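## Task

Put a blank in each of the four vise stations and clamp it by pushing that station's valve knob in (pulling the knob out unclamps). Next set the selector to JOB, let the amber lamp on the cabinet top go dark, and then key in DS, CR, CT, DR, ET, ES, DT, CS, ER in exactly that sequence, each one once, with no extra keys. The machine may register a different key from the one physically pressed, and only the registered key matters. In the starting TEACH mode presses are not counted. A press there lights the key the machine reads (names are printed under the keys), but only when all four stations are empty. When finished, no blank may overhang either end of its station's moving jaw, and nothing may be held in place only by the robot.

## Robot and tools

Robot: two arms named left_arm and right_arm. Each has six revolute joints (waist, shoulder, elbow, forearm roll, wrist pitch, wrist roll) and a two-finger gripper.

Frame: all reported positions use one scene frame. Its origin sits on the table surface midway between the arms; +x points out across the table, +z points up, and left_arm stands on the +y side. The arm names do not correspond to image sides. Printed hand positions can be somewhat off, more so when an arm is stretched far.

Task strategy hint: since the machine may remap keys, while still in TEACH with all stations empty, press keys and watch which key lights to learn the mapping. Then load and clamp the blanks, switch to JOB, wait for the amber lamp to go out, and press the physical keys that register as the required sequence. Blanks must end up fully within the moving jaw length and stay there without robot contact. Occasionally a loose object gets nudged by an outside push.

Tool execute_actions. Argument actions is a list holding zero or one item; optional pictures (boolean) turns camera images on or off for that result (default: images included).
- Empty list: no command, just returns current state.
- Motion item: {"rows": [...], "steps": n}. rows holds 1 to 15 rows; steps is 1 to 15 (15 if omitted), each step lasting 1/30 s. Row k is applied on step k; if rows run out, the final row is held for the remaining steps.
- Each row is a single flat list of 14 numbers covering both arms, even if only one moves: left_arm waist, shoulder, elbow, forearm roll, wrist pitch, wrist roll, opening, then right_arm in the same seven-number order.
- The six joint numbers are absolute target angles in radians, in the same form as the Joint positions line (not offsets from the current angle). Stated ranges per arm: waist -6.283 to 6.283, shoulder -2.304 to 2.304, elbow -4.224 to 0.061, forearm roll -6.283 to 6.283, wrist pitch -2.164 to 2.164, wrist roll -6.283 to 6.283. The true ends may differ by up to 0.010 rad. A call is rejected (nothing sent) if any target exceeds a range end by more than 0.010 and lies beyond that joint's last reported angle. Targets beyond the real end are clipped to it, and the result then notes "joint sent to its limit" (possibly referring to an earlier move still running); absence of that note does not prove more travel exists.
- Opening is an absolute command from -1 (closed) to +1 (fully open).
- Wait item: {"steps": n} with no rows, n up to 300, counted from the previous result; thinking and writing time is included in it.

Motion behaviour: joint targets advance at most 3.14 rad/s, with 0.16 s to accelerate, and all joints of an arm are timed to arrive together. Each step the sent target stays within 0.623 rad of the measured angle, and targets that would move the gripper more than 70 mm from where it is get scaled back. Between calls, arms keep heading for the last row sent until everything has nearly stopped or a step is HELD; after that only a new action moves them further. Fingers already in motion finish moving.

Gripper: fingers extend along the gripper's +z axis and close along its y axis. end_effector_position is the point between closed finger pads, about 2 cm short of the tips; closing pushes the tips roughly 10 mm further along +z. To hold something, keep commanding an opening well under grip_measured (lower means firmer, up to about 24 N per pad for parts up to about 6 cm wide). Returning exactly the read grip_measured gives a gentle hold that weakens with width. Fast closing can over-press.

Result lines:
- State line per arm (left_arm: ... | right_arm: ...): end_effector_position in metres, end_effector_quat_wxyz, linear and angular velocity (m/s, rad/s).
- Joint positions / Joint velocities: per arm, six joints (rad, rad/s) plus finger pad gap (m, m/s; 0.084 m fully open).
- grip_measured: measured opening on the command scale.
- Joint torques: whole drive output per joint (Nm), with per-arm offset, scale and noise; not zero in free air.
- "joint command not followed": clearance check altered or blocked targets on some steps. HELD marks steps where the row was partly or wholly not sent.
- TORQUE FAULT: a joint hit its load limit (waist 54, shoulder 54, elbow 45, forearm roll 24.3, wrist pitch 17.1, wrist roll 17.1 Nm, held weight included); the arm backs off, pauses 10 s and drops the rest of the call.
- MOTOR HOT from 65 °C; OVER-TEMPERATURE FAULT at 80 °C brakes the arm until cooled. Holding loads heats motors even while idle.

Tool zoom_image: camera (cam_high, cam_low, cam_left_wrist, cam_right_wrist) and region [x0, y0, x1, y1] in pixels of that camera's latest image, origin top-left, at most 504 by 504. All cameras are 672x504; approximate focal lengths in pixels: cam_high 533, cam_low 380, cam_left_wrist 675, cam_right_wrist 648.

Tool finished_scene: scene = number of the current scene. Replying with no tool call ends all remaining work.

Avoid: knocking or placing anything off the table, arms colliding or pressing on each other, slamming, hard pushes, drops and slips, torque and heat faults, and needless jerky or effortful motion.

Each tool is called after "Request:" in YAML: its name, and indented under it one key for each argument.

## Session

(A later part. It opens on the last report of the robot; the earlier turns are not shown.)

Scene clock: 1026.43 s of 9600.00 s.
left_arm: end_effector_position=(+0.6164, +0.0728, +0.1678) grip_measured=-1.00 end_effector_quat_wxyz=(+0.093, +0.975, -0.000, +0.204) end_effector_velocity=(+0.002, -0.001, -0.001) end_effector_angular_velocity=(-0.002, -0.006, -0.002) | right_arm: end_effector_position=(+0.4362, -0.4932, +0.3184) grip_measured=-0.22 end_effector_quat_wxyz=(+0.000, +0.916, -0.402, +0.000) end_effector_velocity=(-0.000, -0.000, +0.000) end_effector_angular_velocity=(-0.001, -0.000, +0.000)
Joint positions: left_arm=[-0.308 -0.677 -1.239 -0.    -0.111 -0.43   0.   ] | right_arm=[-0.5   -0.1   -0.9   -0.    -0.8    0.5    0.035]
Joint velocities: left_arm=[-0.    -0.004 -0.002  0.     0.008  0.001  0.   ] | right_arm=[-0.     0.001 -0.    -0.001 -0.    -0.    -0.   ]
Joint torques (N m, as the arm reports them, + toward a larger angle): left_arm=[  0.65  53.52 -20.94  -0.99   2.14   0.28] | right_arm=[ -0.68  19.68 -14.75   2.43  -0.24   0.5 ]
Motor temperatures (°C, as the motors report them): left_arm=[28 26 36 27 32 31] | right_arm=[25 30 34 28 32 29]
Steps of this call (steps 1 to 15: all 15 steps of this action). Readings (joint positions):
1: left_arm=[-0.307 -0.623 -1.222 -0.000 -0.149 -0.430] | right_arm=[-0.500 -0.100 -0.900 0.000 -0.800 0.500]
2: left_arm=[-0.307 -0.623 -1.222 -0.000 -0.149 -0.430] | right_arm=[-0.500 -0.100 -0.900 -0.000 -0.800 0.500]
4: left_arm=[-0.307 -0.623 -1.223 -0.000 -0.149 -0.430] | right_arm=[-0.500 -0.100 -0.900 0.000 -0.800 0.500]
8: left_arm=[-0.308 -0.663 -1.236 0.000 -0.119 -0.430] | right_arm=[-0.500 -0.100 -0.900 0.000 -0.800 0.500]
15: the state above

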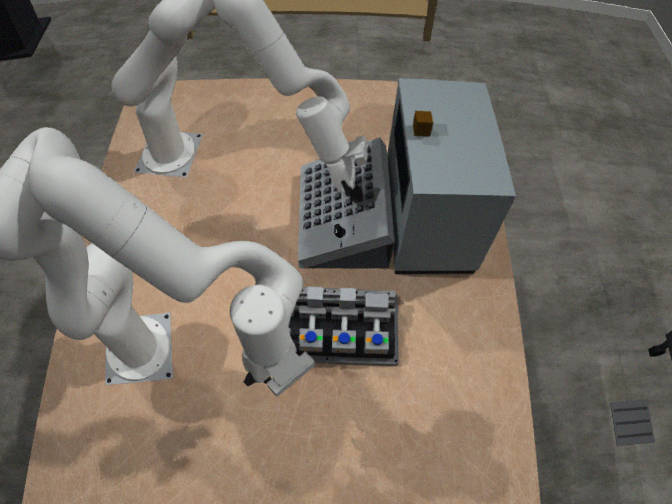

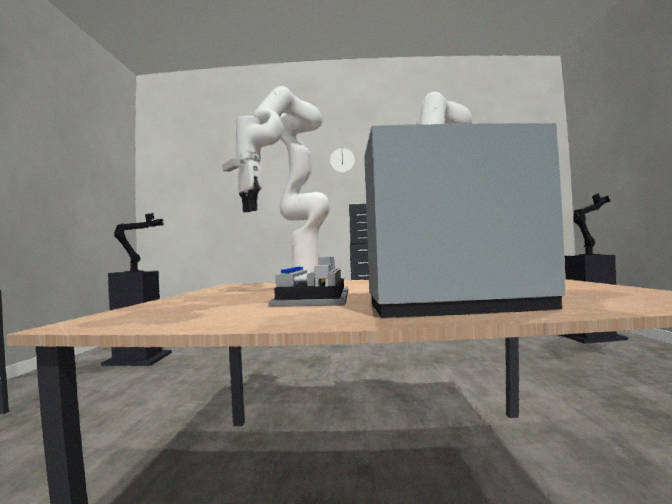

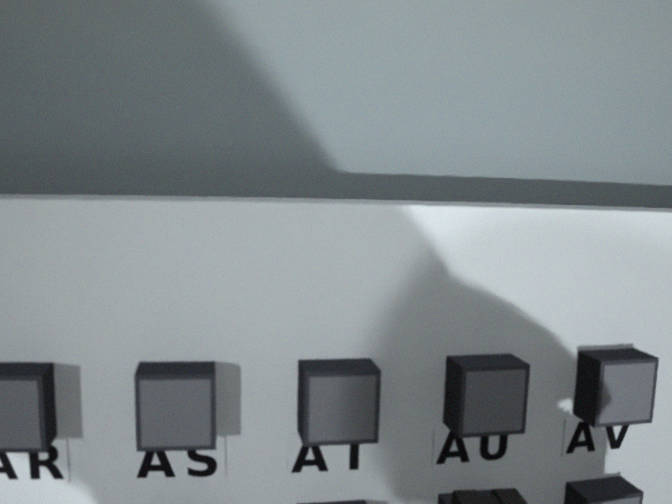

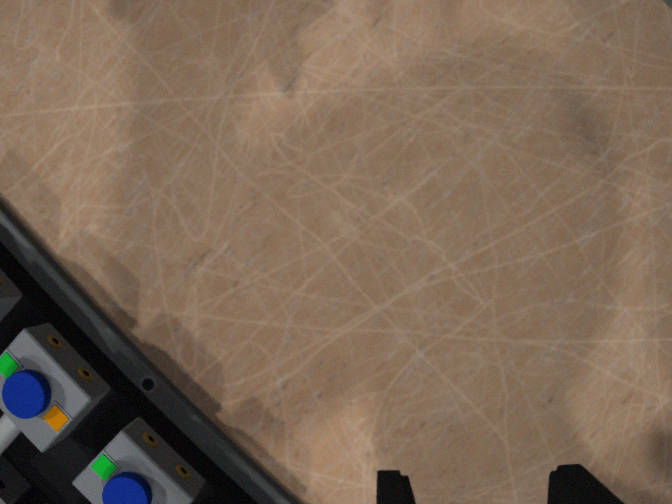

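Request:
execute_actions:
  actions:
    - {"rows":[[-0.308,-0.615,-1.223,0,-0.149,-0.43,-1,-0.5,-0.1,-0.9,0,-0.8,0.5,-0.2]],"steps":7}
  pictures: false

Request:
execute_actions:
  actions:
    - {"rows":[[-0.229,-0.545,-1.04,0,-0.044,-0.347,-1,-0.5,-0.1,-0.9,0,-0.8,0.5,-0.2]],"steps":13}
  pictures: false

Request:
execute_actions:
  actions:
    - {"rows":[[-0.229,-0.599,-1.056,0,-0.005,-0.347,-1,-0.5,-0.1,-0.9,0,-0.8,0.5,-0.2]],"steps":11}

Request:
execute_actions:
  actions:
    - {"rows":[[-0.229,-0.545,-1.04,0,-0.044,-0.347,-1,-0.5,-0.1,-0.9,0,-0.8,0.5,-0.2]],"steps":7}
  pictures: false

Request:
execute_actions:
  actions:
    - {"rows":[[-0.346,-0.579,-1.038,0,-0.008,-0.468,-1,-0.5,-0.1,-0.9,0,-0.8,0.5,-0.2]],"steps":13}
  pictures: false

Request:
execute_actions:
  actions:
    - {"rows":[[-0.346,-0.633,-1.054,0,0.031,-0.468,-1,-0.5,-0.1,-0.9,0,-0.8,0.5,-0.2]],"steps":11}

Scene clock: 1035.90 s of 9600.00 s.
left_arm: end_effector_position=(+0.6131, +0.0744, +0.2009) grip_measured=-1.00 end_effector_quat_wxyz=(+0.096, +0.973, -0.000, +0.209) end_effector_velocity=(-0.022, +0.010, -0.017) end_effector_angular_velocity=(+0.028, +0.061, -0.001) | right_arm: end_effector_position=(+0.4362, -0.4932, +0.3184) grip_measured=-0.22 end_effector_quat_wxyz=(+0.000, +0.916, -0.402, +0.000) end_effector_velocity=(-0.000, +0.000, -0.000) end_effector_angular_velocity=(-0.000, +0.001, +0.001)
Joint positions: left_arm=[-0.308 -0.615 -1.225  0.    -0.147 -0.43   0.   ] | right_arm=[-0.5   -0.1   -0.9   -0.    -0.8    0.5    0.035]
Joint velocities: left_arm=[-0.001  0.005  0.035 -0.001 -0.037  0.001  0.   ] | right_arm=[ 0.  0.  0. -0. -0. -0. -0.]
Joint torques (N m, as the arm reports them, + toward a larger angle): left_arm=[  0.6   46.84 -19.84  -0.77   1.64   0.27] | right_arm=[  1.49  22.53 -14.06   1.63  -0.12   0.51]
Motor temperatures (°C, as the motors report them): left_arm=[28 26 36 27 32 31] | right_arm=[25 30 34 28 32 29]
Steps of this call (steps 1 to 15: the robot went on to your last target; steps 16 to 90: nothing new was sent; then 6.23 s passed at rest; steps 91 to 97: all 7 steps of this action). Readings (joint positions):
91: left_arm=[-0.308 -0.676 -1.239 0.000 -0.111 -0.430] | right_arm=[-0.500 -0.100 -0.900 -0.000 -0.800 0.500]
92: left_arm=[-0.308 -0.668 -1.235 -0.000 -0.116 -0.430] | right_arm=[-0.500 -0.100 -0.900 -0.000 -0.800 0.500]
94: left_arm=[-0.308 -0.632 -1.226 -0.000 -0.138 -0.430] | right_arm=[-0.500 -0.100 -0.900 -0.000 -0.800 0.500]
97: the state above

Scene clock: 1036.33 s of 9600.00 s.
left_arm: end_effector_position=(+0.5799, +0.1451, +0.1741) grip_measured=-1.00 end_effector_quat_wxyz=(+0.077, +0.975, -0.002, +0.210) end_effector_velocity=(+0.001, -0.001, +0.001) end_effector_angular_velocity=(-0.001, -0.004, -0.001) | right_arm: end_effector_position=(+0.4362, -0.4932, +0.3184) grip_measured=-0.22 end_effector_quat_wxyz=(+0.000, +0.916, -0.402, +0.000) end_effector_velocity=(-0.000, -0.000, -0.000) end_effector_angular_velocity=(+0.000, +0.000, -0.000)
Joint positions: left_arm=[-0.23  -0.545 -1.041  0.    -0.044 -0.347  0.   ] | right_arm=[-0.5   -0.1   -0.9   -0.    -0.8    0.5    0.035]
Joint velocities: left_arm=[-0.001  0.001  0.     0.001  0.002  0.     0.   ] | right_arm=[-0.    -0.     0.     0.     0.    -0.001  0.   ]
Joint torques (N m, as the arm reports them, + toward a larger angle): left_arm=[  1.19  49.83 -19.94  -0.92   1.6    0.28] | right_arm=[ -4.48  21.16 -13.48   2.22  -0.52   0.48]
Motor temperatures (°C, as the motors report them): left_arm=[28 26 36 27 32 31] | right_arm=[25 30 34 28 32 29]
Steps of this call (steps 1 to 13: all 13 steps of this action). Readings (joint positions):
1: left_arm=[-0.308 -0.615 -1.223 0.000 -0.147 -0.429] | right_arm=[-0.500 -0.100 -0.900 0.000 -0.800 0.500]
2: left_arm=[-0.304 -0.611 -1.213 0.000 -0.140 -0.424] | right_arm=[-0.500 -0.100 -0.900 0.000 -0.800 0.500]
4: left_arm=[-0.276 -0.585 -1.146 0.000 -0.100 -0.394] | right_arm=[-0.500 -0.100 -0.900 0.000 -0.800 0.500]
8: left_arm=[-0.230 -0.548 -1.043 -0.000 -0.049 -0.350] | right_arm=[-0.500 -0.100 -0.900 0.000 -0.800 0.500]
13: the state above

Scene clock: 1036.70 s of 9600.00 s.
left_arm: end_effector_position=(+0.5852, +0.1435, +0.1502) grip_measured=-1.00 end_effector_quat_wxyz=(+0.077, +0.975, -0.002, +0.210) end_effector_velocity=(+0.003, -0.001, +0.002) end_effector_angular_velocity=(-0.003, -0.011, -0.002) | right_arm: end_effector_position=(+0.4362, -0.4932, +0.3184) grip_measured=-0.22 end_effector_quat_wxyz=(+0.000, +0.916, -0.402, +0.000) end_effector_velocity=(-0.000, -0.000, +0.000) end_effector_angular_velocity=(-0.000, -0.000, -0.000)
Joint positions: left_arm=[-0.229 -0.599 -1.056  0.    -0.006 -0.347  0.   ] | right_arm=[-0.5   -0.1   -0.9    0.    -0.8    0.5    0.035]
Joint velocities: left_arm=[-0.     0.001 -0.003  0.     0.008  0.002  0.   ] | right_arm=[-0.     0.001  0.    -0.    -0.    -0.     0.   ]
Joint torques (N m, as the arm reports them, + toward a larger angle): left_arm=[  0.7   50.25 -20.02  -1.17   2.06   0.31] | right_arm=[  1.96  21.08 -13.57   1.74  -0.25   0.34]
Motor temperatures (°C, as the motors report them): left_arm=[28 26 36 27 32 31] | right_arm=[25 30 34 28 32 29]
Steps of this call (steps 1 to 11: all 11 steps of this action). Readings (joint positions):
1: left_arm=[-0.230 -0.546 -1.042 0.000 -0.043 -0.347] | right_arm=[-0.500 -0.100 -0.900 0.000 -0.800 0.500]
2: left_arm=[-0.230 -0.554 -1.046 0.000 -0.036 -0.347] | right_arm=[-0.500 -0.100 -0.900 0.000 -0.800 0.500]
4: left_arm=[-0.229 -0.586 -1.053 0.000 -0.014 -0.347] | right_arm=[-0.500 -0.100 -0.900 -0.000 -0.800 0.500]
8: left_arm=[-0.229 -0.599 -1.055 -0.000 -0.007 -0.347] | right_arm=[-0.500 -0.100 -0.900 -0.000 -0.800 0.500]
11: the state above

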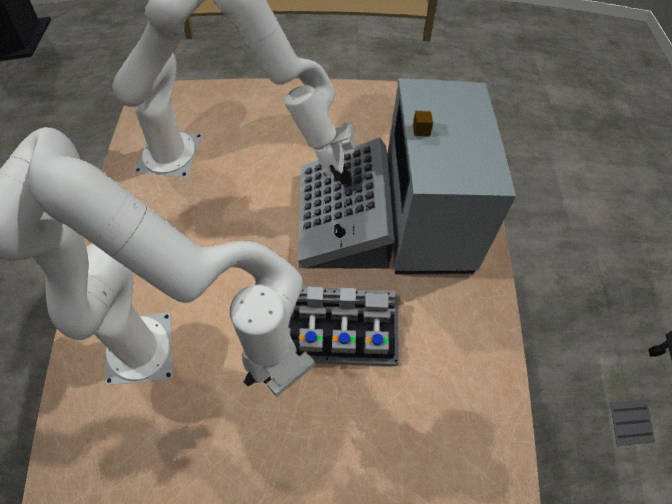

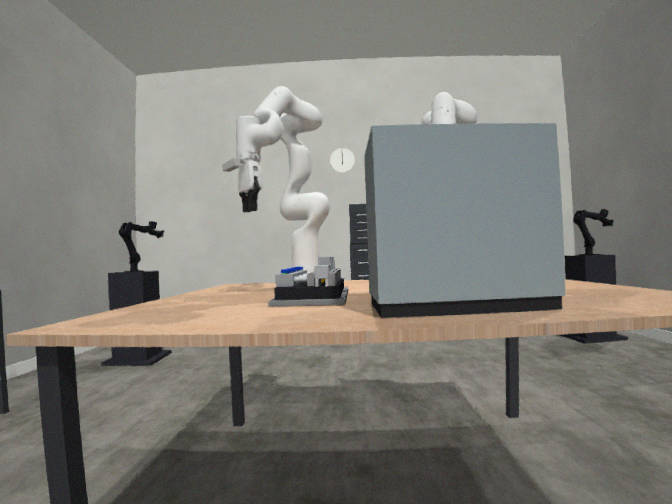

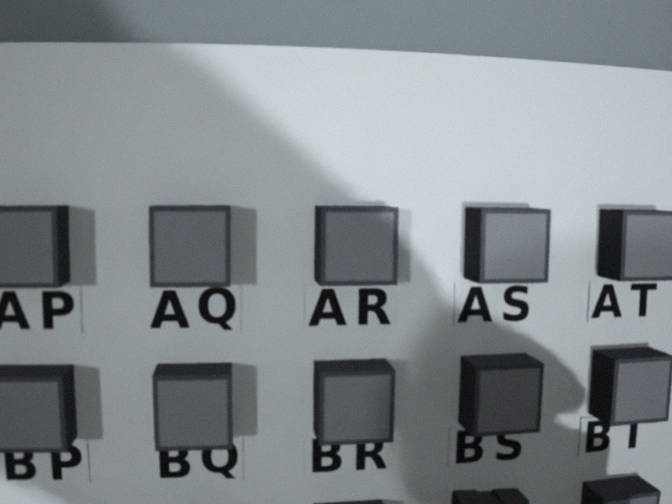

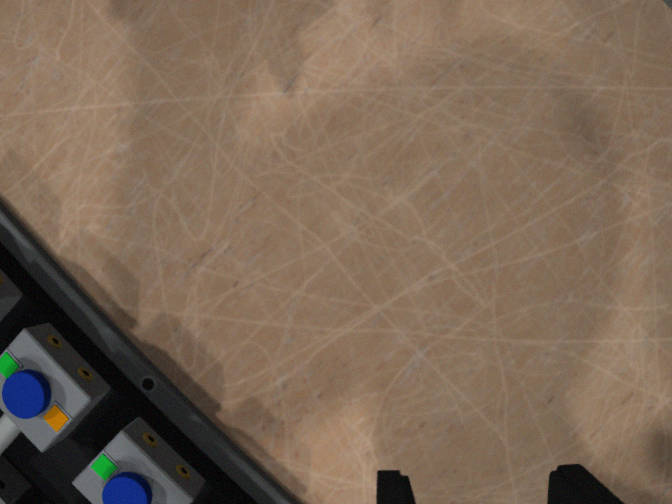

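Scene clock: 1036.93 s of 9600.00 s.
left_arm: end_effector_position=(+0.5808, +0.1452, +0.1750) grip_measured=-1.00 end_effector_quat_wxyz=(+0.077, +0.974, -0.002, +0.212) end_effector_velocity=(-0.020, +0.007, -0.013) end_effector_angular_velocity=(+0.019, +0.053, +0.001) | right_arm: end_effector_position=(+0.4362, -0.4932, +0.3184) grip_measured=-0.22 end_effector_quat_wxyz=(+0.000, +0.916, -0.402, +0.000) end_effector_velocity=(+0.000, +0.000, +0.000) end_effector_angular_velocity=(-0.000, -0.001, +0.001)
Joint positions: left_arm=[-0.229 -0.545 -1.042  0.    -0.042 -0.347  0.   ] | right_arm=[-0.5   -0.1   -0.9   -0.    -0.8    0.5    0.035]
Joint velocities: left_arm=[ 0.     0.006  0.029 -0.001 -0.033 -0.     0.   ] | right_arm=[ 0.001  0.    -0.    -0.     0.    -0.    -0.   ]
Joint torques (N m, as the arm reports them, + toward a larger angle): left_arm=[  0.7   44.34 -19.46  -0.97   1.75   0.24] | right_arm=[  1.59  21.56 -12.32   1.69  -0.27   0.49]
Motor temperatures (°C, as the motors report them): left_arm=[28 26 36 27 32 31] | right_arm=[25 30 34 28 32 29]
Steps of this call (steps 1 to 7: all 7 steps of this action). Readings (joint positions):
1: left_arm=[-0.229 -0.598 -1.056 0.000 -0.006 -0.347] | right_arm=[-0.500 -0.100 -0.900 -0.000 -0.800 0.500]
2: left_arm=[-0.229 -0.591 -1.053 0.000 -0.012 -0.347] | right_arm=[-0.500 -0.100 -0.900 -0.000 -0.800 0.500]
4: left_arm=[-0.229 -0.559 -1.044 -0.000 -0.033 -0.347] | right_arm=[-0.500 -0.100 -0.900 -0.000 -0.800 0.500]
7: the state above

Scene clock: 1037.37 s of 9600.00 s.
left_arm: end_effector_position=(+0.5500, +0.0772, +0.1551) grip_measured=-1.00 end_effector_quat_wxyz=(+0.101, +0.975, +0.000, +0.200) end_effector_velocity=(-0.001, -0.001, -0.001) end_effector_angular_velocity=(-0.001, +0.002, -0.000) | right_arm: end_effector_position=(+0.4362, -0.4932, +0.3184) grip_measured=-0.22 end_effector_quat_wxyz=(+0.000, +0.916, -0.402, +0.000) end_effector_velocity=(+0.000, -0.000, +0.000) end_effector_angular_velocity=(-0.000, -0.000, -0.000)
Joint positions: left_arm=[-0.345 -0.579 -1.038 -0.    -0.008 -0.468  0.   ] | right_arm=[-0.5   -0.1   -0.9   -0.    -0.8    0.5    0.035]
Joint velocities: left_arm=[-0.003 -0.001  0.001 -0.001  0.001 -0.002  0.   ] | right_arm=[-0.     0.001 -0.    -0.    -0.     0.    -0.   ]
Joint torques (N m, as the arm reports them, + toward a larger angle): left_arm=[  0.17  50.39 -19.63  -1.27   1.62   0.27] | right_arm=[ -0.72  21.63 -13.97   1.6   -0.31   0.58]
Motor temperatures (°C, as the motors report them): left_arm=[28 26 36 27 32 31] | right_arm=[25 30 34 28 32 29]
Steps of this call (steps 1 to 13: all 13 steps of this action). Readings (joint positions):
1: left_arm=[-0.230 -0.545 -1.041 0.000 -0.042 -0.348] | right_arm=[-0.500 -0.100 -0.900 0.000 -0.800 0.500]
2: left_arm=[-0.238 -0.549 -1.041 -0.000 -0.039 -0.359] | right_arm=[-0.500 -0.100 -0.900 0.000 -0.800 0.500]
4: left_arm=[-0.293 -0.565 -1.040 0.000 -0.022 -0.416] | right_arm=[-0.500 -0.100 -0.900 0.000 -0.800 0.500]
8: left_arm=[-0.345 -0.580 -1.037 -0.000 -0.009 -0.465] | right_arm=[-0.500 -0.100 -0.900 0.000 -0.800 0.500]
13: the state above

Scene clock: 1037.73 s of 9600.00 s.
left_arm: end_effector_position=(+0.5536, +0.0748, +0.1308) grip_measured=-1.00 end_effector_quat_wxyz=(+0.101, +0.975, -0.000, +0.199) end_effector_velocity=(+0.001, -0.001, -0.000) end_effector_angular_velocity=(-0.002, -0.004, -0.001) | right_arm: end_effector_position=(+0.4362, -0.4932, +0.3184) grip_measured=-0.22 end_effector_quat_wxyz=(+0.000, +0.916, -0.402, +0.000) end_effector_velocity=(+0.000, +0.001, -0.000) end_effector_angular_velocity=(+0.001, -0.000, -0.001)
Joint positions: left_arm=[-0.346 -0.632 -1.053 -0.     0.028 -0.468  0.   ] | right_arm=[-0.5   -0.1   -0.9    0.    -0.8    0.5    0.035]
Joint velocities: left_arm=[-0.    -0.002 -0.001 -0.     0.005  0.001  0.   ] | right_arm=[ 0.001  0.     0.     0.001 -0.     0.    -0.   ]
Joint torques (N m, as the arm reports them, + toward a larger angle): left_arm=[ -0.62  46.7  -21.81  -0.85   3.4    0.31] | right_arm=[ -1.65  21.91 -14.47   1.58  -0.13   0.37]
Motor temperatures (°C, as the motors report them): left_arm=[28 26 36 27 32 31] | right_arm=[25 30 34 28 32 29]
Steps of this call (steps 1 to 11: all 11 steps of this action). Readings (joint positions):
1: left_arm=[-0.345 -0.580 -1.039 -0.000 -0.007 -0.468] | right_arm=[-0.500 -0.100 -0.900 -0.000 -0.800 0.500]
2: left_arm=[-0.345 -0.588 -1.043 -0.000 0.000 -0.468] | right_arm=[-0.500 -0.100 -0.900 -0.000 -0.800 0.500]
4: left_arm=[-0.345 -0.620 -1.051 0.000 0.022 -0.468] | right_arm=[-0.500 -0.100 -0.900 -0.000 -0.800 0.500]
8: left_arm=[-0.346 -0.632 -1.053 -0.000 0.028 -0.468] | right_arm=[-0.500 -0.100 -0.900 -0.000 -0.800 0.500]
11: the state above

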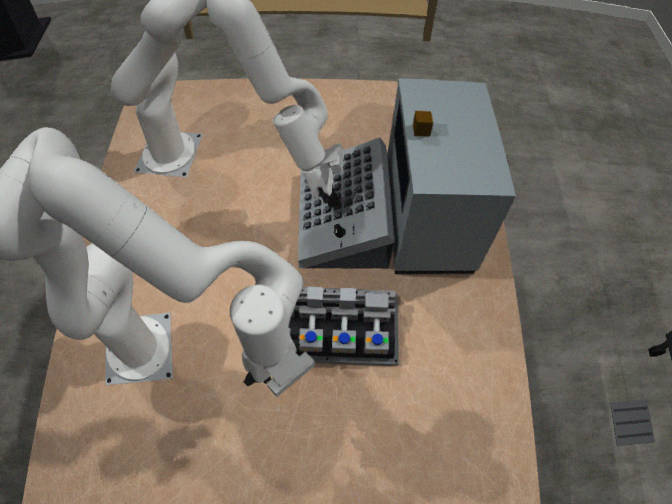

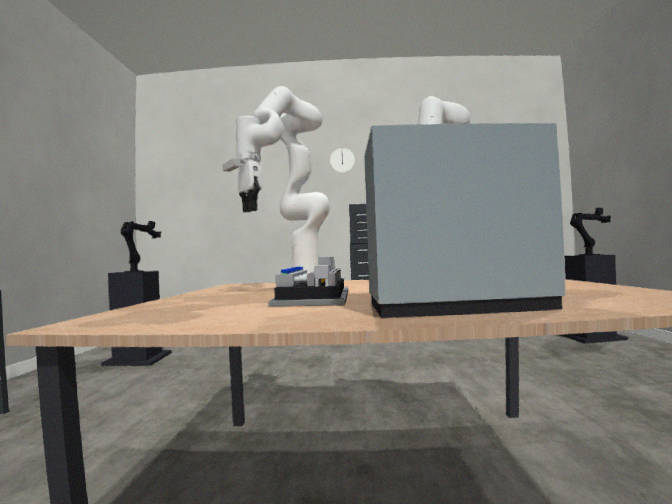

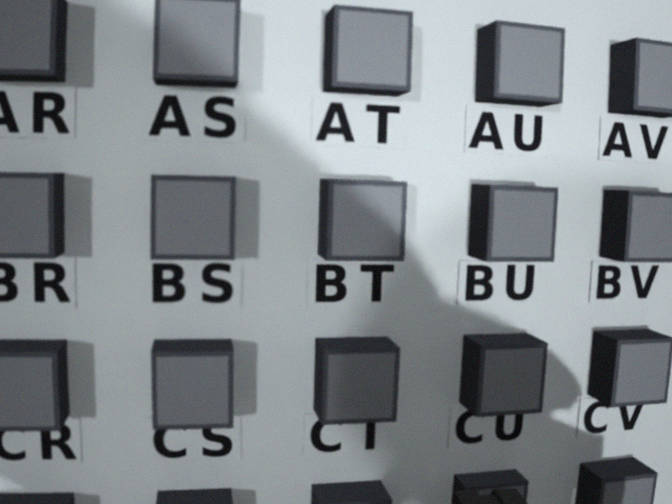

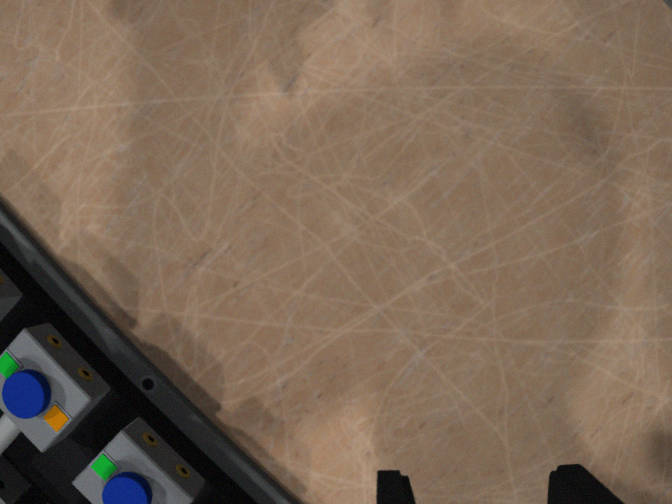

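Request:
execute_actions:
  actions:
    - {"rows":[[-0.346,-0.575,-1.038,0,-0.008,-0.468,-1,-0.5,-0.1,-0.9,0,-0.8,0.5,-0.2]],"steps":7}
  pictures: false

Request:
execute_actions:
  actions:
    - {"rows":[[-0.294,-0.552,-0.992,0,0.011,-0.416,-1,-0.5,-0.1,-0.9,0,-0.8,0.5,-0.2]],"steps":11}
  pictures: false

Request:
execute_actions:
  actions:
    - {"rows":[[-0.294,-0.606,-1.008,0,0.050,-0.416,-1,-0.5,-0.1,-0.9,0,-0.8,0.5,-0.2]],"steps":11}

Request:
execute_actions:
  actions:
    - {"rows":[[-0.294,-0.525,-1.0,0,-0.02,-0.416,-1,-0.5,-0.1,-0.9,0,-0.8,0.5,-0.2]],"steps":9}
  pictures: false

Request:
execute_actions:
  actions:
    - {"rows":[[-0.326,-0.57,-1.126,0,-0.09,-0.448,-1,-0.5,-0.1,-0.9,0,-0.8,0.5,-0.2],[-0.326,-0.57,-1.126,0,-0.09,-0.448,-1,-0.5,-0.1,-0.9,0,-0.8,0.5,-0.2],[-0.326,-0.57,-1.126,0,-0.09,-0.448,-1,-0.5,-0.1,-0.9,0,-0.8,0.5,-0.2],[-0.326,-0.57,-1.126,0,-0.09,-0.448,-1,-0.5,-0.1,-0.9,0,-0.8,0.5,-0.2],[-0.326,-0.57,-1.126,0,-0.09,-0.448,-1,-0.5,-0.1,-0.9,0,-0.8,0.5,-0.2],[-0.326,-0.57,-1.126,0,-0.09,-0.448,-1,-0.5,-0.1,-0.9,0,-0.8,0.5,-0.2],[-0.326,-0.57,-1.126,0,-0.09,-0.448,-1,-0.5,-0.1,-0.9,0,-0.8,0.5,-0.2],[-0.326,-0.57,-1.126,0,-0.09,-0.448,-1,-0.5,-0.1,-0.9,0,-0.8,0.5,-0.2],[-0.326,-0.596,-1.126,0,-0.079,-0.448,-1,-0.5,-0.1,-0.9,0,-0.8,0.5,-0.2]]}
  pictures: false

Request:
execute_actions:
  actions:
    - {"rows":[[-0.326,-0.650,-1.142,0,-0.040,-0.448,-1,-0.5,-0.1,-0.9,0,-0.8,0.5,-0.2]],"steps":11}

Scene clock: 1049.17 s of 9600.00 s.
left_arm: end_effector_position=(+0.5531, +0.0746, +0.1596) grip_measured=-1.00 end_effector_quat_wxyz=(+0.104, +0.973, -0.001, +0.205) end_effector_velocity=(-0.028, +0.016, -0.019) end_effector_angular_velocity=(+0.039, +0.081, +0.005) | right_arm: end_effector_position=(+0.4362, -0.4932, +0.3184) grip_measured=-0.22 end_effector_quat_wxyz=(+0.000, +0.916, -0.402, +0.000) end_effector_velocity=(-0.000, +0.000, -0.000) end_effector_angular_velocity=(+0.001, +0.000, -0.001)
Joint positions: left_arm=[-0.346 -0.575 -1.041  0.    -0.002 -0.468  0.   ] | right_arm=[-0.5   -0.1   -0.9    0.    -0.8    0.5    0.035]
Joint velocities: left_arm=[ 0.002  0.007  0.04  -0.002 -0.057 -0.002  0.   ] | right_arm=[-0.001 -0.     0.     0.001 -0.     0.    -0.   ]
Joint torques (N m, as the arm reports them, + toward a larger angle): left_arm=[  0.77  45.   -19.01  -0.81   1.55   0.31] | right_arm=[  1.08  22.21 -12.89   1.97  -0.1    0.41]
Motor temperatures (°C, as the motors report them): left_arm=[28 26 36 27 33 31] | right_arm=[25 30 34 28 32 29]
Steps of this call (steps 1 to 15: the robot went on to your last target; steps 16 to 90: nothing new was sent; then 8.20 s passed at rest; steps 91 to 97: all 7 steps of this action). Readings (joint positions):
91: left_arm=[-0.346 -0.632 -1.054 0.000 0.030 -0.468] | right_arm=[-0.500 -0.100 -0.900 0.000 -0.800 0.500]
92: left_arm=[-0.346 -0.625 -1.051 0.000 0.026 -0.468] | right_arm=[-0.500 -0.100 -0.900 0.000 -0.800 0.500]
94: left_arm=[-0.346 -0.591 -1.044 0.000 0.008 -0.468] | right_arm=[-0.500 -0.100 -0.900 -0.000 -0.800 0.500]
97: the state above

Scene clock: 1049.53 s of 9600.00 s.
left_arm: end_effector_position=(+0.5503, +0.1126, +0.1545) grip_measured=-1.00 end_effector_quat_wxyz=(+0.091, +0.975, -0.000, +0.205) end_effector_velocity=(-0.001, -0.000, +0.000) end_effector_angular_velocity=(+0.003, +0.001, -0.005) | right_arm: end_effector_position=(+0.4362, -0.4932, +0.3184) grip_measured=-0.22 end_effector_quat_wxyz=(+0.000, +0.916, -0.402, +0.000) end_effector_velocity=(+0.000, +0.000, -0.000) end_effector_angular_velocity=(+0.000, +0.000, +0.000)
Joint positions: left_arm=[-0.294 -0.552 -0.992  0.     0.011 -0.416  0.   ] | right_arm=[-0.5   -0.1   -0.9   -0.    -0.8    0.5    0.035]
Joint velocities: left_arm=[-0.001  0.001  0.     0.001 -0.003  0.004  0.   ] | right_arm=[ 0.001 -0.     0.     0.    -0.     0.    -0.   ]
Joint torques (N m, as the arm reports them, + toward a larger angle): left_arm=[  0.89  48.69 -19.76  -1.23   1.68   0.33] | right_arm=[ -1.06  18.9  -12.82   2.46  -0.21   0.3 ]
Motor temperatures (°C, as the motors report them): left_arm=[28 26 36 27 33 31] | right_arm=[25 30 34 28 32 29]
Steps of this call (steps 1 to 11: all 11 steps of this action). Readings (joint positions):
1: left_arm=[-0.346 -0.575 -1.039 0.000 -0.003 -0.467] | right_arm=[-0.500 -0.100 -0.900 0.000 -0.800 0.500]
2: left_arm=[-0.338 -0.571 -1.031 0.000 0.001 -0.456] | right_arm=[-0.500 -0.100 -0.900 -0.000 -0.800 0.500]
4: left_arm=[-0.306 -0.558 -1.003 -0.000 0.008 -0.429] | right_arm=[-0.500 -0.100 -0.900 -0.000 -0.800 0.500]
8: left_arm=[-0.294 -0.553 -0.992 -0.000 0.011 -0.417] | right_arm=[-0.500 -0.100 -0.900 0.000 -0.800 0.500]
11: the state above

Scene clock: 1049.90 s of 9600.00 s.
left_arm: end_effector_position=(+0.5545, +0.1110, +0.1310) grip_measured=-1.00 end_effector_quat_wxyz=(+0.090, +0.975, -0.000, +0.204) end_effector_velocity=(+0.002, -0.001, -0.000) end_effector_angular_velocity=(-0.002, -0.005, -0.000) | right_arm: end_effector_position=(+0.4362, -0.4932, +0.3184) grip_measured=-0.22 end_effector_quat_wxyz=(+0.000, +0.916, -0.402, +0.000) end_effector_velocity=(-0.000, +0.000, -0.000) end_effector_angular_velocity=(-0.001, +0.000, +0.001)
Joint positions: left_arm=[-0.294 -0.606 -1.007 -0.     0.048 -0.416  0.   ] | right_arm=[-0.5   -0.1   -0.9    0.    -0.8    0.5    0.035]
Joint velocities: left_arm=[-0.    -0.003 -0.002 -0.     0.006  0.     0.   ] | right_arm=[ 0.    -0.     0.    -0.001  0.    -0.    -0.   ]
Joint torques (N m, as the arm reports them, + toward a larger angle): left_arm=[  0.44  50.29 -22.04  -1.34   2.82   0.31] | right_arm=[ -0.32  20.71 -12.45   2.4   -0.06   0.47]
Motor temperatures (°C, as the motors report them): left_arm=[28 26 36 27 33 31] | right_arm=[25 30 34 28 32 29]
Steps of this call (steps 1 to 11: all 11 steps of this action). Readings (joint positions):
1: left_arm=[-0.294 -0.553 -0.993 0.000 0.012 -0.416] | right_arm=[-0.500 -0.100 -0.900 -0.000 -0.800 0.500]
2: left_arm=[-0.294 -0.561 -0.997 0.000 0.020 -0.416] | right_arm=[-0.500 -0.100 -0.900 -0.000 -0.800 0.500]
4: left_arm=[-0.294 -0.593 -1.005 0.000 0.041 -0.416] | right_arm=[-0.500 -0.100 -0.900 -0.000 -0.800 0.500]
8: left_arm=[-0.294 -0.606 -1.007 -0.000 0.048 -0.416] | right_arm=[-0.500 -0.100 -0.900 -0.000 -0.800 0.500]
11: the state above

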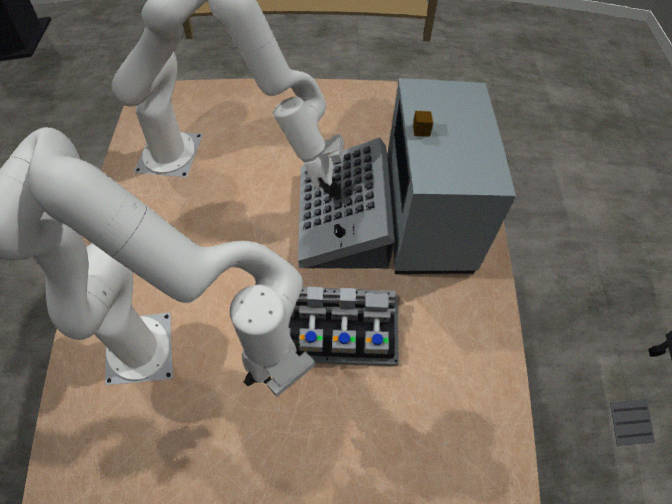

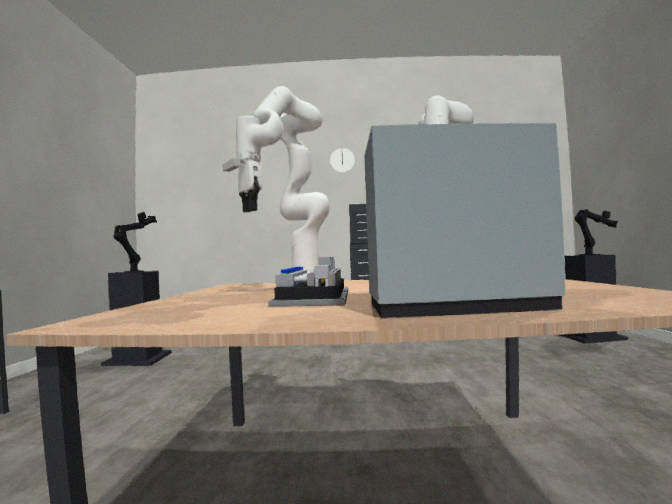

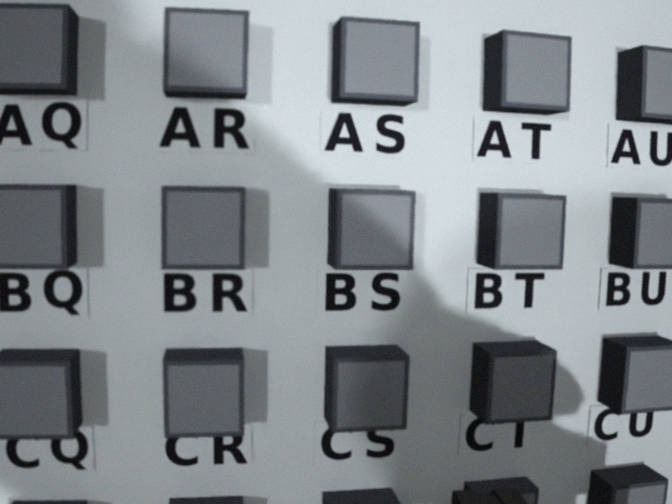

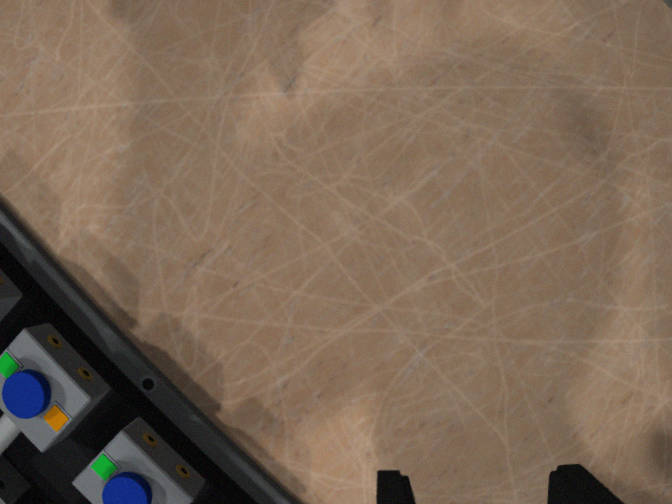

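Scene clock: 1050.20 s of 9600.00 s.
left_arm: end_effector_position=(+0.5535, +0.1115, +0.1720) grip_measured=-1.00 end_effector_quat_wxyz=(+0.092, +0.974, -0.000, +0.207) end_effector_velocity=(-0.021, +0.009, -0.026) end_effector_angular_velocity=(+0.026, +0.062, +0.002) | right_arm: end_effector_position=(+0.4362, -0.4932, +0.3184) grip_measured=-0.22 end_effector_quat_wxyz=(+0.000, +0.916, -0.402, +0.000) end_effector_velocity=(+0.000, +0.000, +0.000) end_effector_angular_velocity=(-0.001, -0.000, +0.001)
Joint positions: left_arm=[-0.294 -0.525 -1.001  0.    -0.019 -0.416  0.   ] | right_arm=[-0.5   -0.1   -0.9    0.    -0.8    0.5    0.035]
Joint velocities: left_arm=[ 0.    -0.018  0.027 -0.001 -0.023 -0.001  0.   ] | right_arm=[ 0.001 -0.    -0.    -0.001  0.    -0.    -0.   ]
Joint torques (N m, as the arm reports them, + toward a larger angle): left_arm=[  0.44  49.22 -21.04  -0.93   1.54   0.24] | right_arm=[  1.36  21.29 -13.39   1.52  -0.21   0.5 ]
Motor temperatures (°C, as the motors report them): left_arm=[28 26 36 27 33 31] | right_arm=[25 30 34 28 32 29]
Steps of this call (steps 1 to 9: all 9 steps of this action). Readings (joint positions):
1: left_arm=[-0.294 -0.605 -1.007 -0.000 0.048 -0.416] | right_arm=[-0.500 -0.100 -0.900 -0.000 -0.800 0.500]
2: left_arm=[-0.294 -0.599 -1.006 -0.000 0.041 -0.416] | right_arm=[-0.500 -0.100 -0.900 -0.000 -0.800 0.500]
4: left_arm=[-0.294 -0.554 -1.002 -0.000 0.004 -0.416] | right_arm=[-0.500 -0.100 -0.900 0.000 -0.800 0.500]
8: left_arm=[-0.294 -0.524 -1.002 0.000 -0.018 -0.416] | right_arm=[-0.500 -0.100 -0.900 0.000 -0.800 0.500]
9: the state above

Scene clock: 1050.70 s of 9600.00 s.
left_arm: end_effector_position=(+0.5790, +0.0769, +0.1742) grip_measured=-1.00 end_effector_quat_wxyz=(+0.096, +0.975, -0.000, +0.201) end_effector_velocity=(+0.010, -0.006, +0.012) end_effector_angular_velocity=(-0.013, -0.029, -0.002) | right_arm: end_effector_position=(+0.4362, -0.4932, +0.3184) grip_measured=-0.22 end_effector_quat_wxyz=(+0.000, +0.916, -0.402, +0.000) end_effector_velocity=(+0.000, -0.000, +0.000) end_effector_angular_velocity=(+0.000, -0.000, -0.000)
Joint positions: left_arm=[-0.326 -0.596 -1.125 -0.    -0.08  -0.448  0.   ] | right_arm=[-0.5   -0.1   -0.9    0.    -0.8    0.5    0.035]
Joint velocities: left_arm=[-0.001  0.004 -0.017  0.001  0.01   0.     0.   ] | right_arm=[-0.  0. -0.  0.  0. -0.  0.]
Joint torques (N m, as the arm reports them, + toward a larger angle): left_arm=[  0.79  54.76 -21.09  -1.25   1.7    0.26] | right_arm=[ -0.57  20.84 -12.97   2.94  -0.3    0.48]
Motor temperatures (°C, as the motors report them): left_arm=[28 26 36 27 33 31] | right_arm=[25 30 34 28 32 29]
Steps of this call (steps 1 to 15: all 15 steps of this action). Readings (joint positions):
1: left_arm=[-0.294 -0.526 -1.001 -0.000 -0.020 -0.416] | right_arm=[-0.500 -0.100 -0.900 0.000 -0.800 0.500]
2: left_arm=[-0.296 -0.531 -1.010 -0.000 -0.027 -0.419] | right_arm=[-0.500 -0.100 -0.900 -0.000 -0.800 0.500]
4: left_arm=[-0.311 -0.553 -1.069 -0.000 -0.060 -0.434] | right_arm=[-0.500 -0.100 -0.900 0.000 -0.800 0.500]
8: left_arm=[-0.326 -0.569 -1.126 0.000 -0.088 -0.447] | right_arm=[-0.500 -0.100 -0.900 -0.000 -0.800 0.500]
15: the state above

Scene clock: 1051.07 s of 9600.00 s.
left_arm: end_effector_position=(+0.5850, +0.0738, +0.1502) grip_measured=-1.00 end_effector_quat_wxyz=(+0.097, +0.975, -0.000, +0.202) end_effector_velocity=(+0.006, -0.003, +0.006) end_effector_angular_velocity=(-0.008, -0.021, -0.004) | right_arm: end_effector_position=(+0.4362, -0.4932, +0.3184) grip_measured=-0.22 end_effector_quat_wxyz=(+0.000, +0.916, -0.402, +0.000) end_effector_velocity=(+0.000, +0.000, +0.000) end_effector_angular_velocity=(-0.001, +0.000, +0.002)
Joint positions: left_arm=[-0.326 -0.649 -1.142 -0.    -0.041 -0.448  0.   ] | right_arm=[-0.5   -0.1   -0.9   -0.    -0.8    0.5    0.035]
Joint velocities: left_arm=[-0.001  0.002 -0.007  0.001  0.014  0.002  0.   ] | right_arm=[ 0.001  0.    -0.    -0.001 -0.    -0.     0.   ]
Joint torques (N m, as the arm reports them, + toward a larger angle): left_arm=[  0.55  51.89 -20.66  -1.05   1.96   0.29] | right_arm=[  1.29  20.18 -12.79   2.11  -0.19   0.58]
Motor temperatures (°C, as the motors report them): left_arm=[28 26 36 27 33 31] | right_arm=[25 30 34 28 32 29]
Steps of this call (steps 1 to 11: all 11 steps of this action). Readings (joint positions):
1: left_arm=[-0.326 -0.597 -1.126 -0.000 -0.078 -0.448] | right_arm=[-0.500 -0.100 -0.900 -0.000 -0.800 0.500]
2: left_arm=[-0.326 -0.605 -1.130 -0.000 -0.071 -0.448] | right_arm=[-0.500 -0.100 -0.900 -0.000 -0.800 0.500]
4: left_arm=[-0.326 -0.636 -1.139 0.000 -0.049 -0.448] | right_arm=[-0.500 -0.100 -0.900 -0.000 -0.800 0.500]
8: left_arm=[-0.326 -0.650 -1.141 -0.000 -0.042 -0.448] | right_arm=[-0.500 -0.100 -0.900 -0.000 -0.800 0.500]
11: the state above

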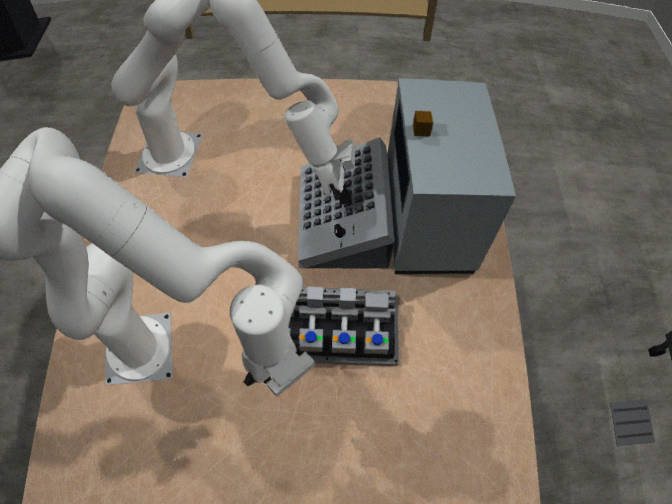

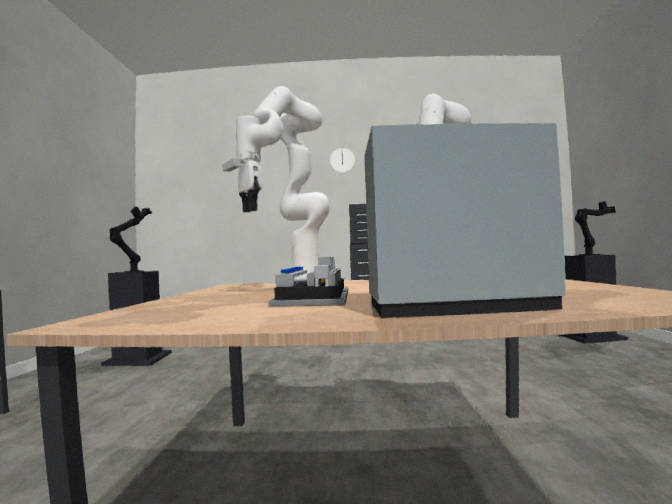

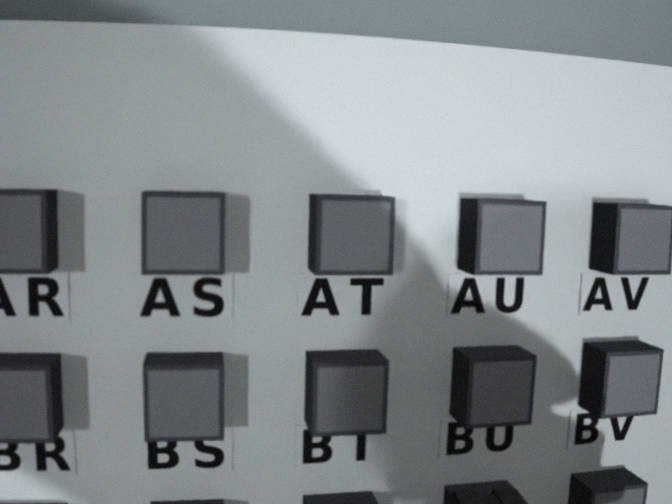

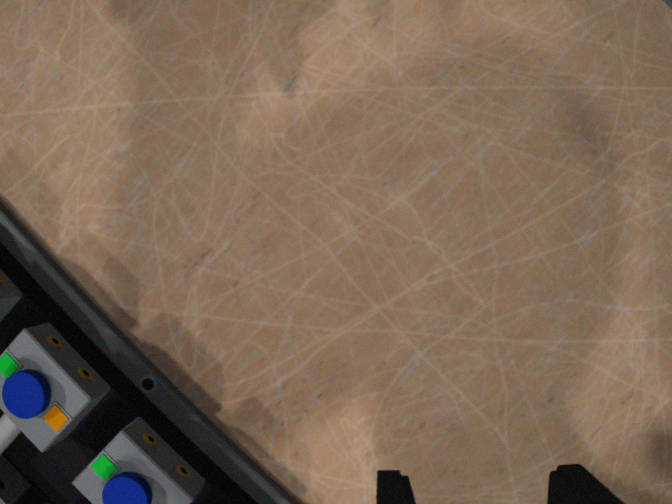

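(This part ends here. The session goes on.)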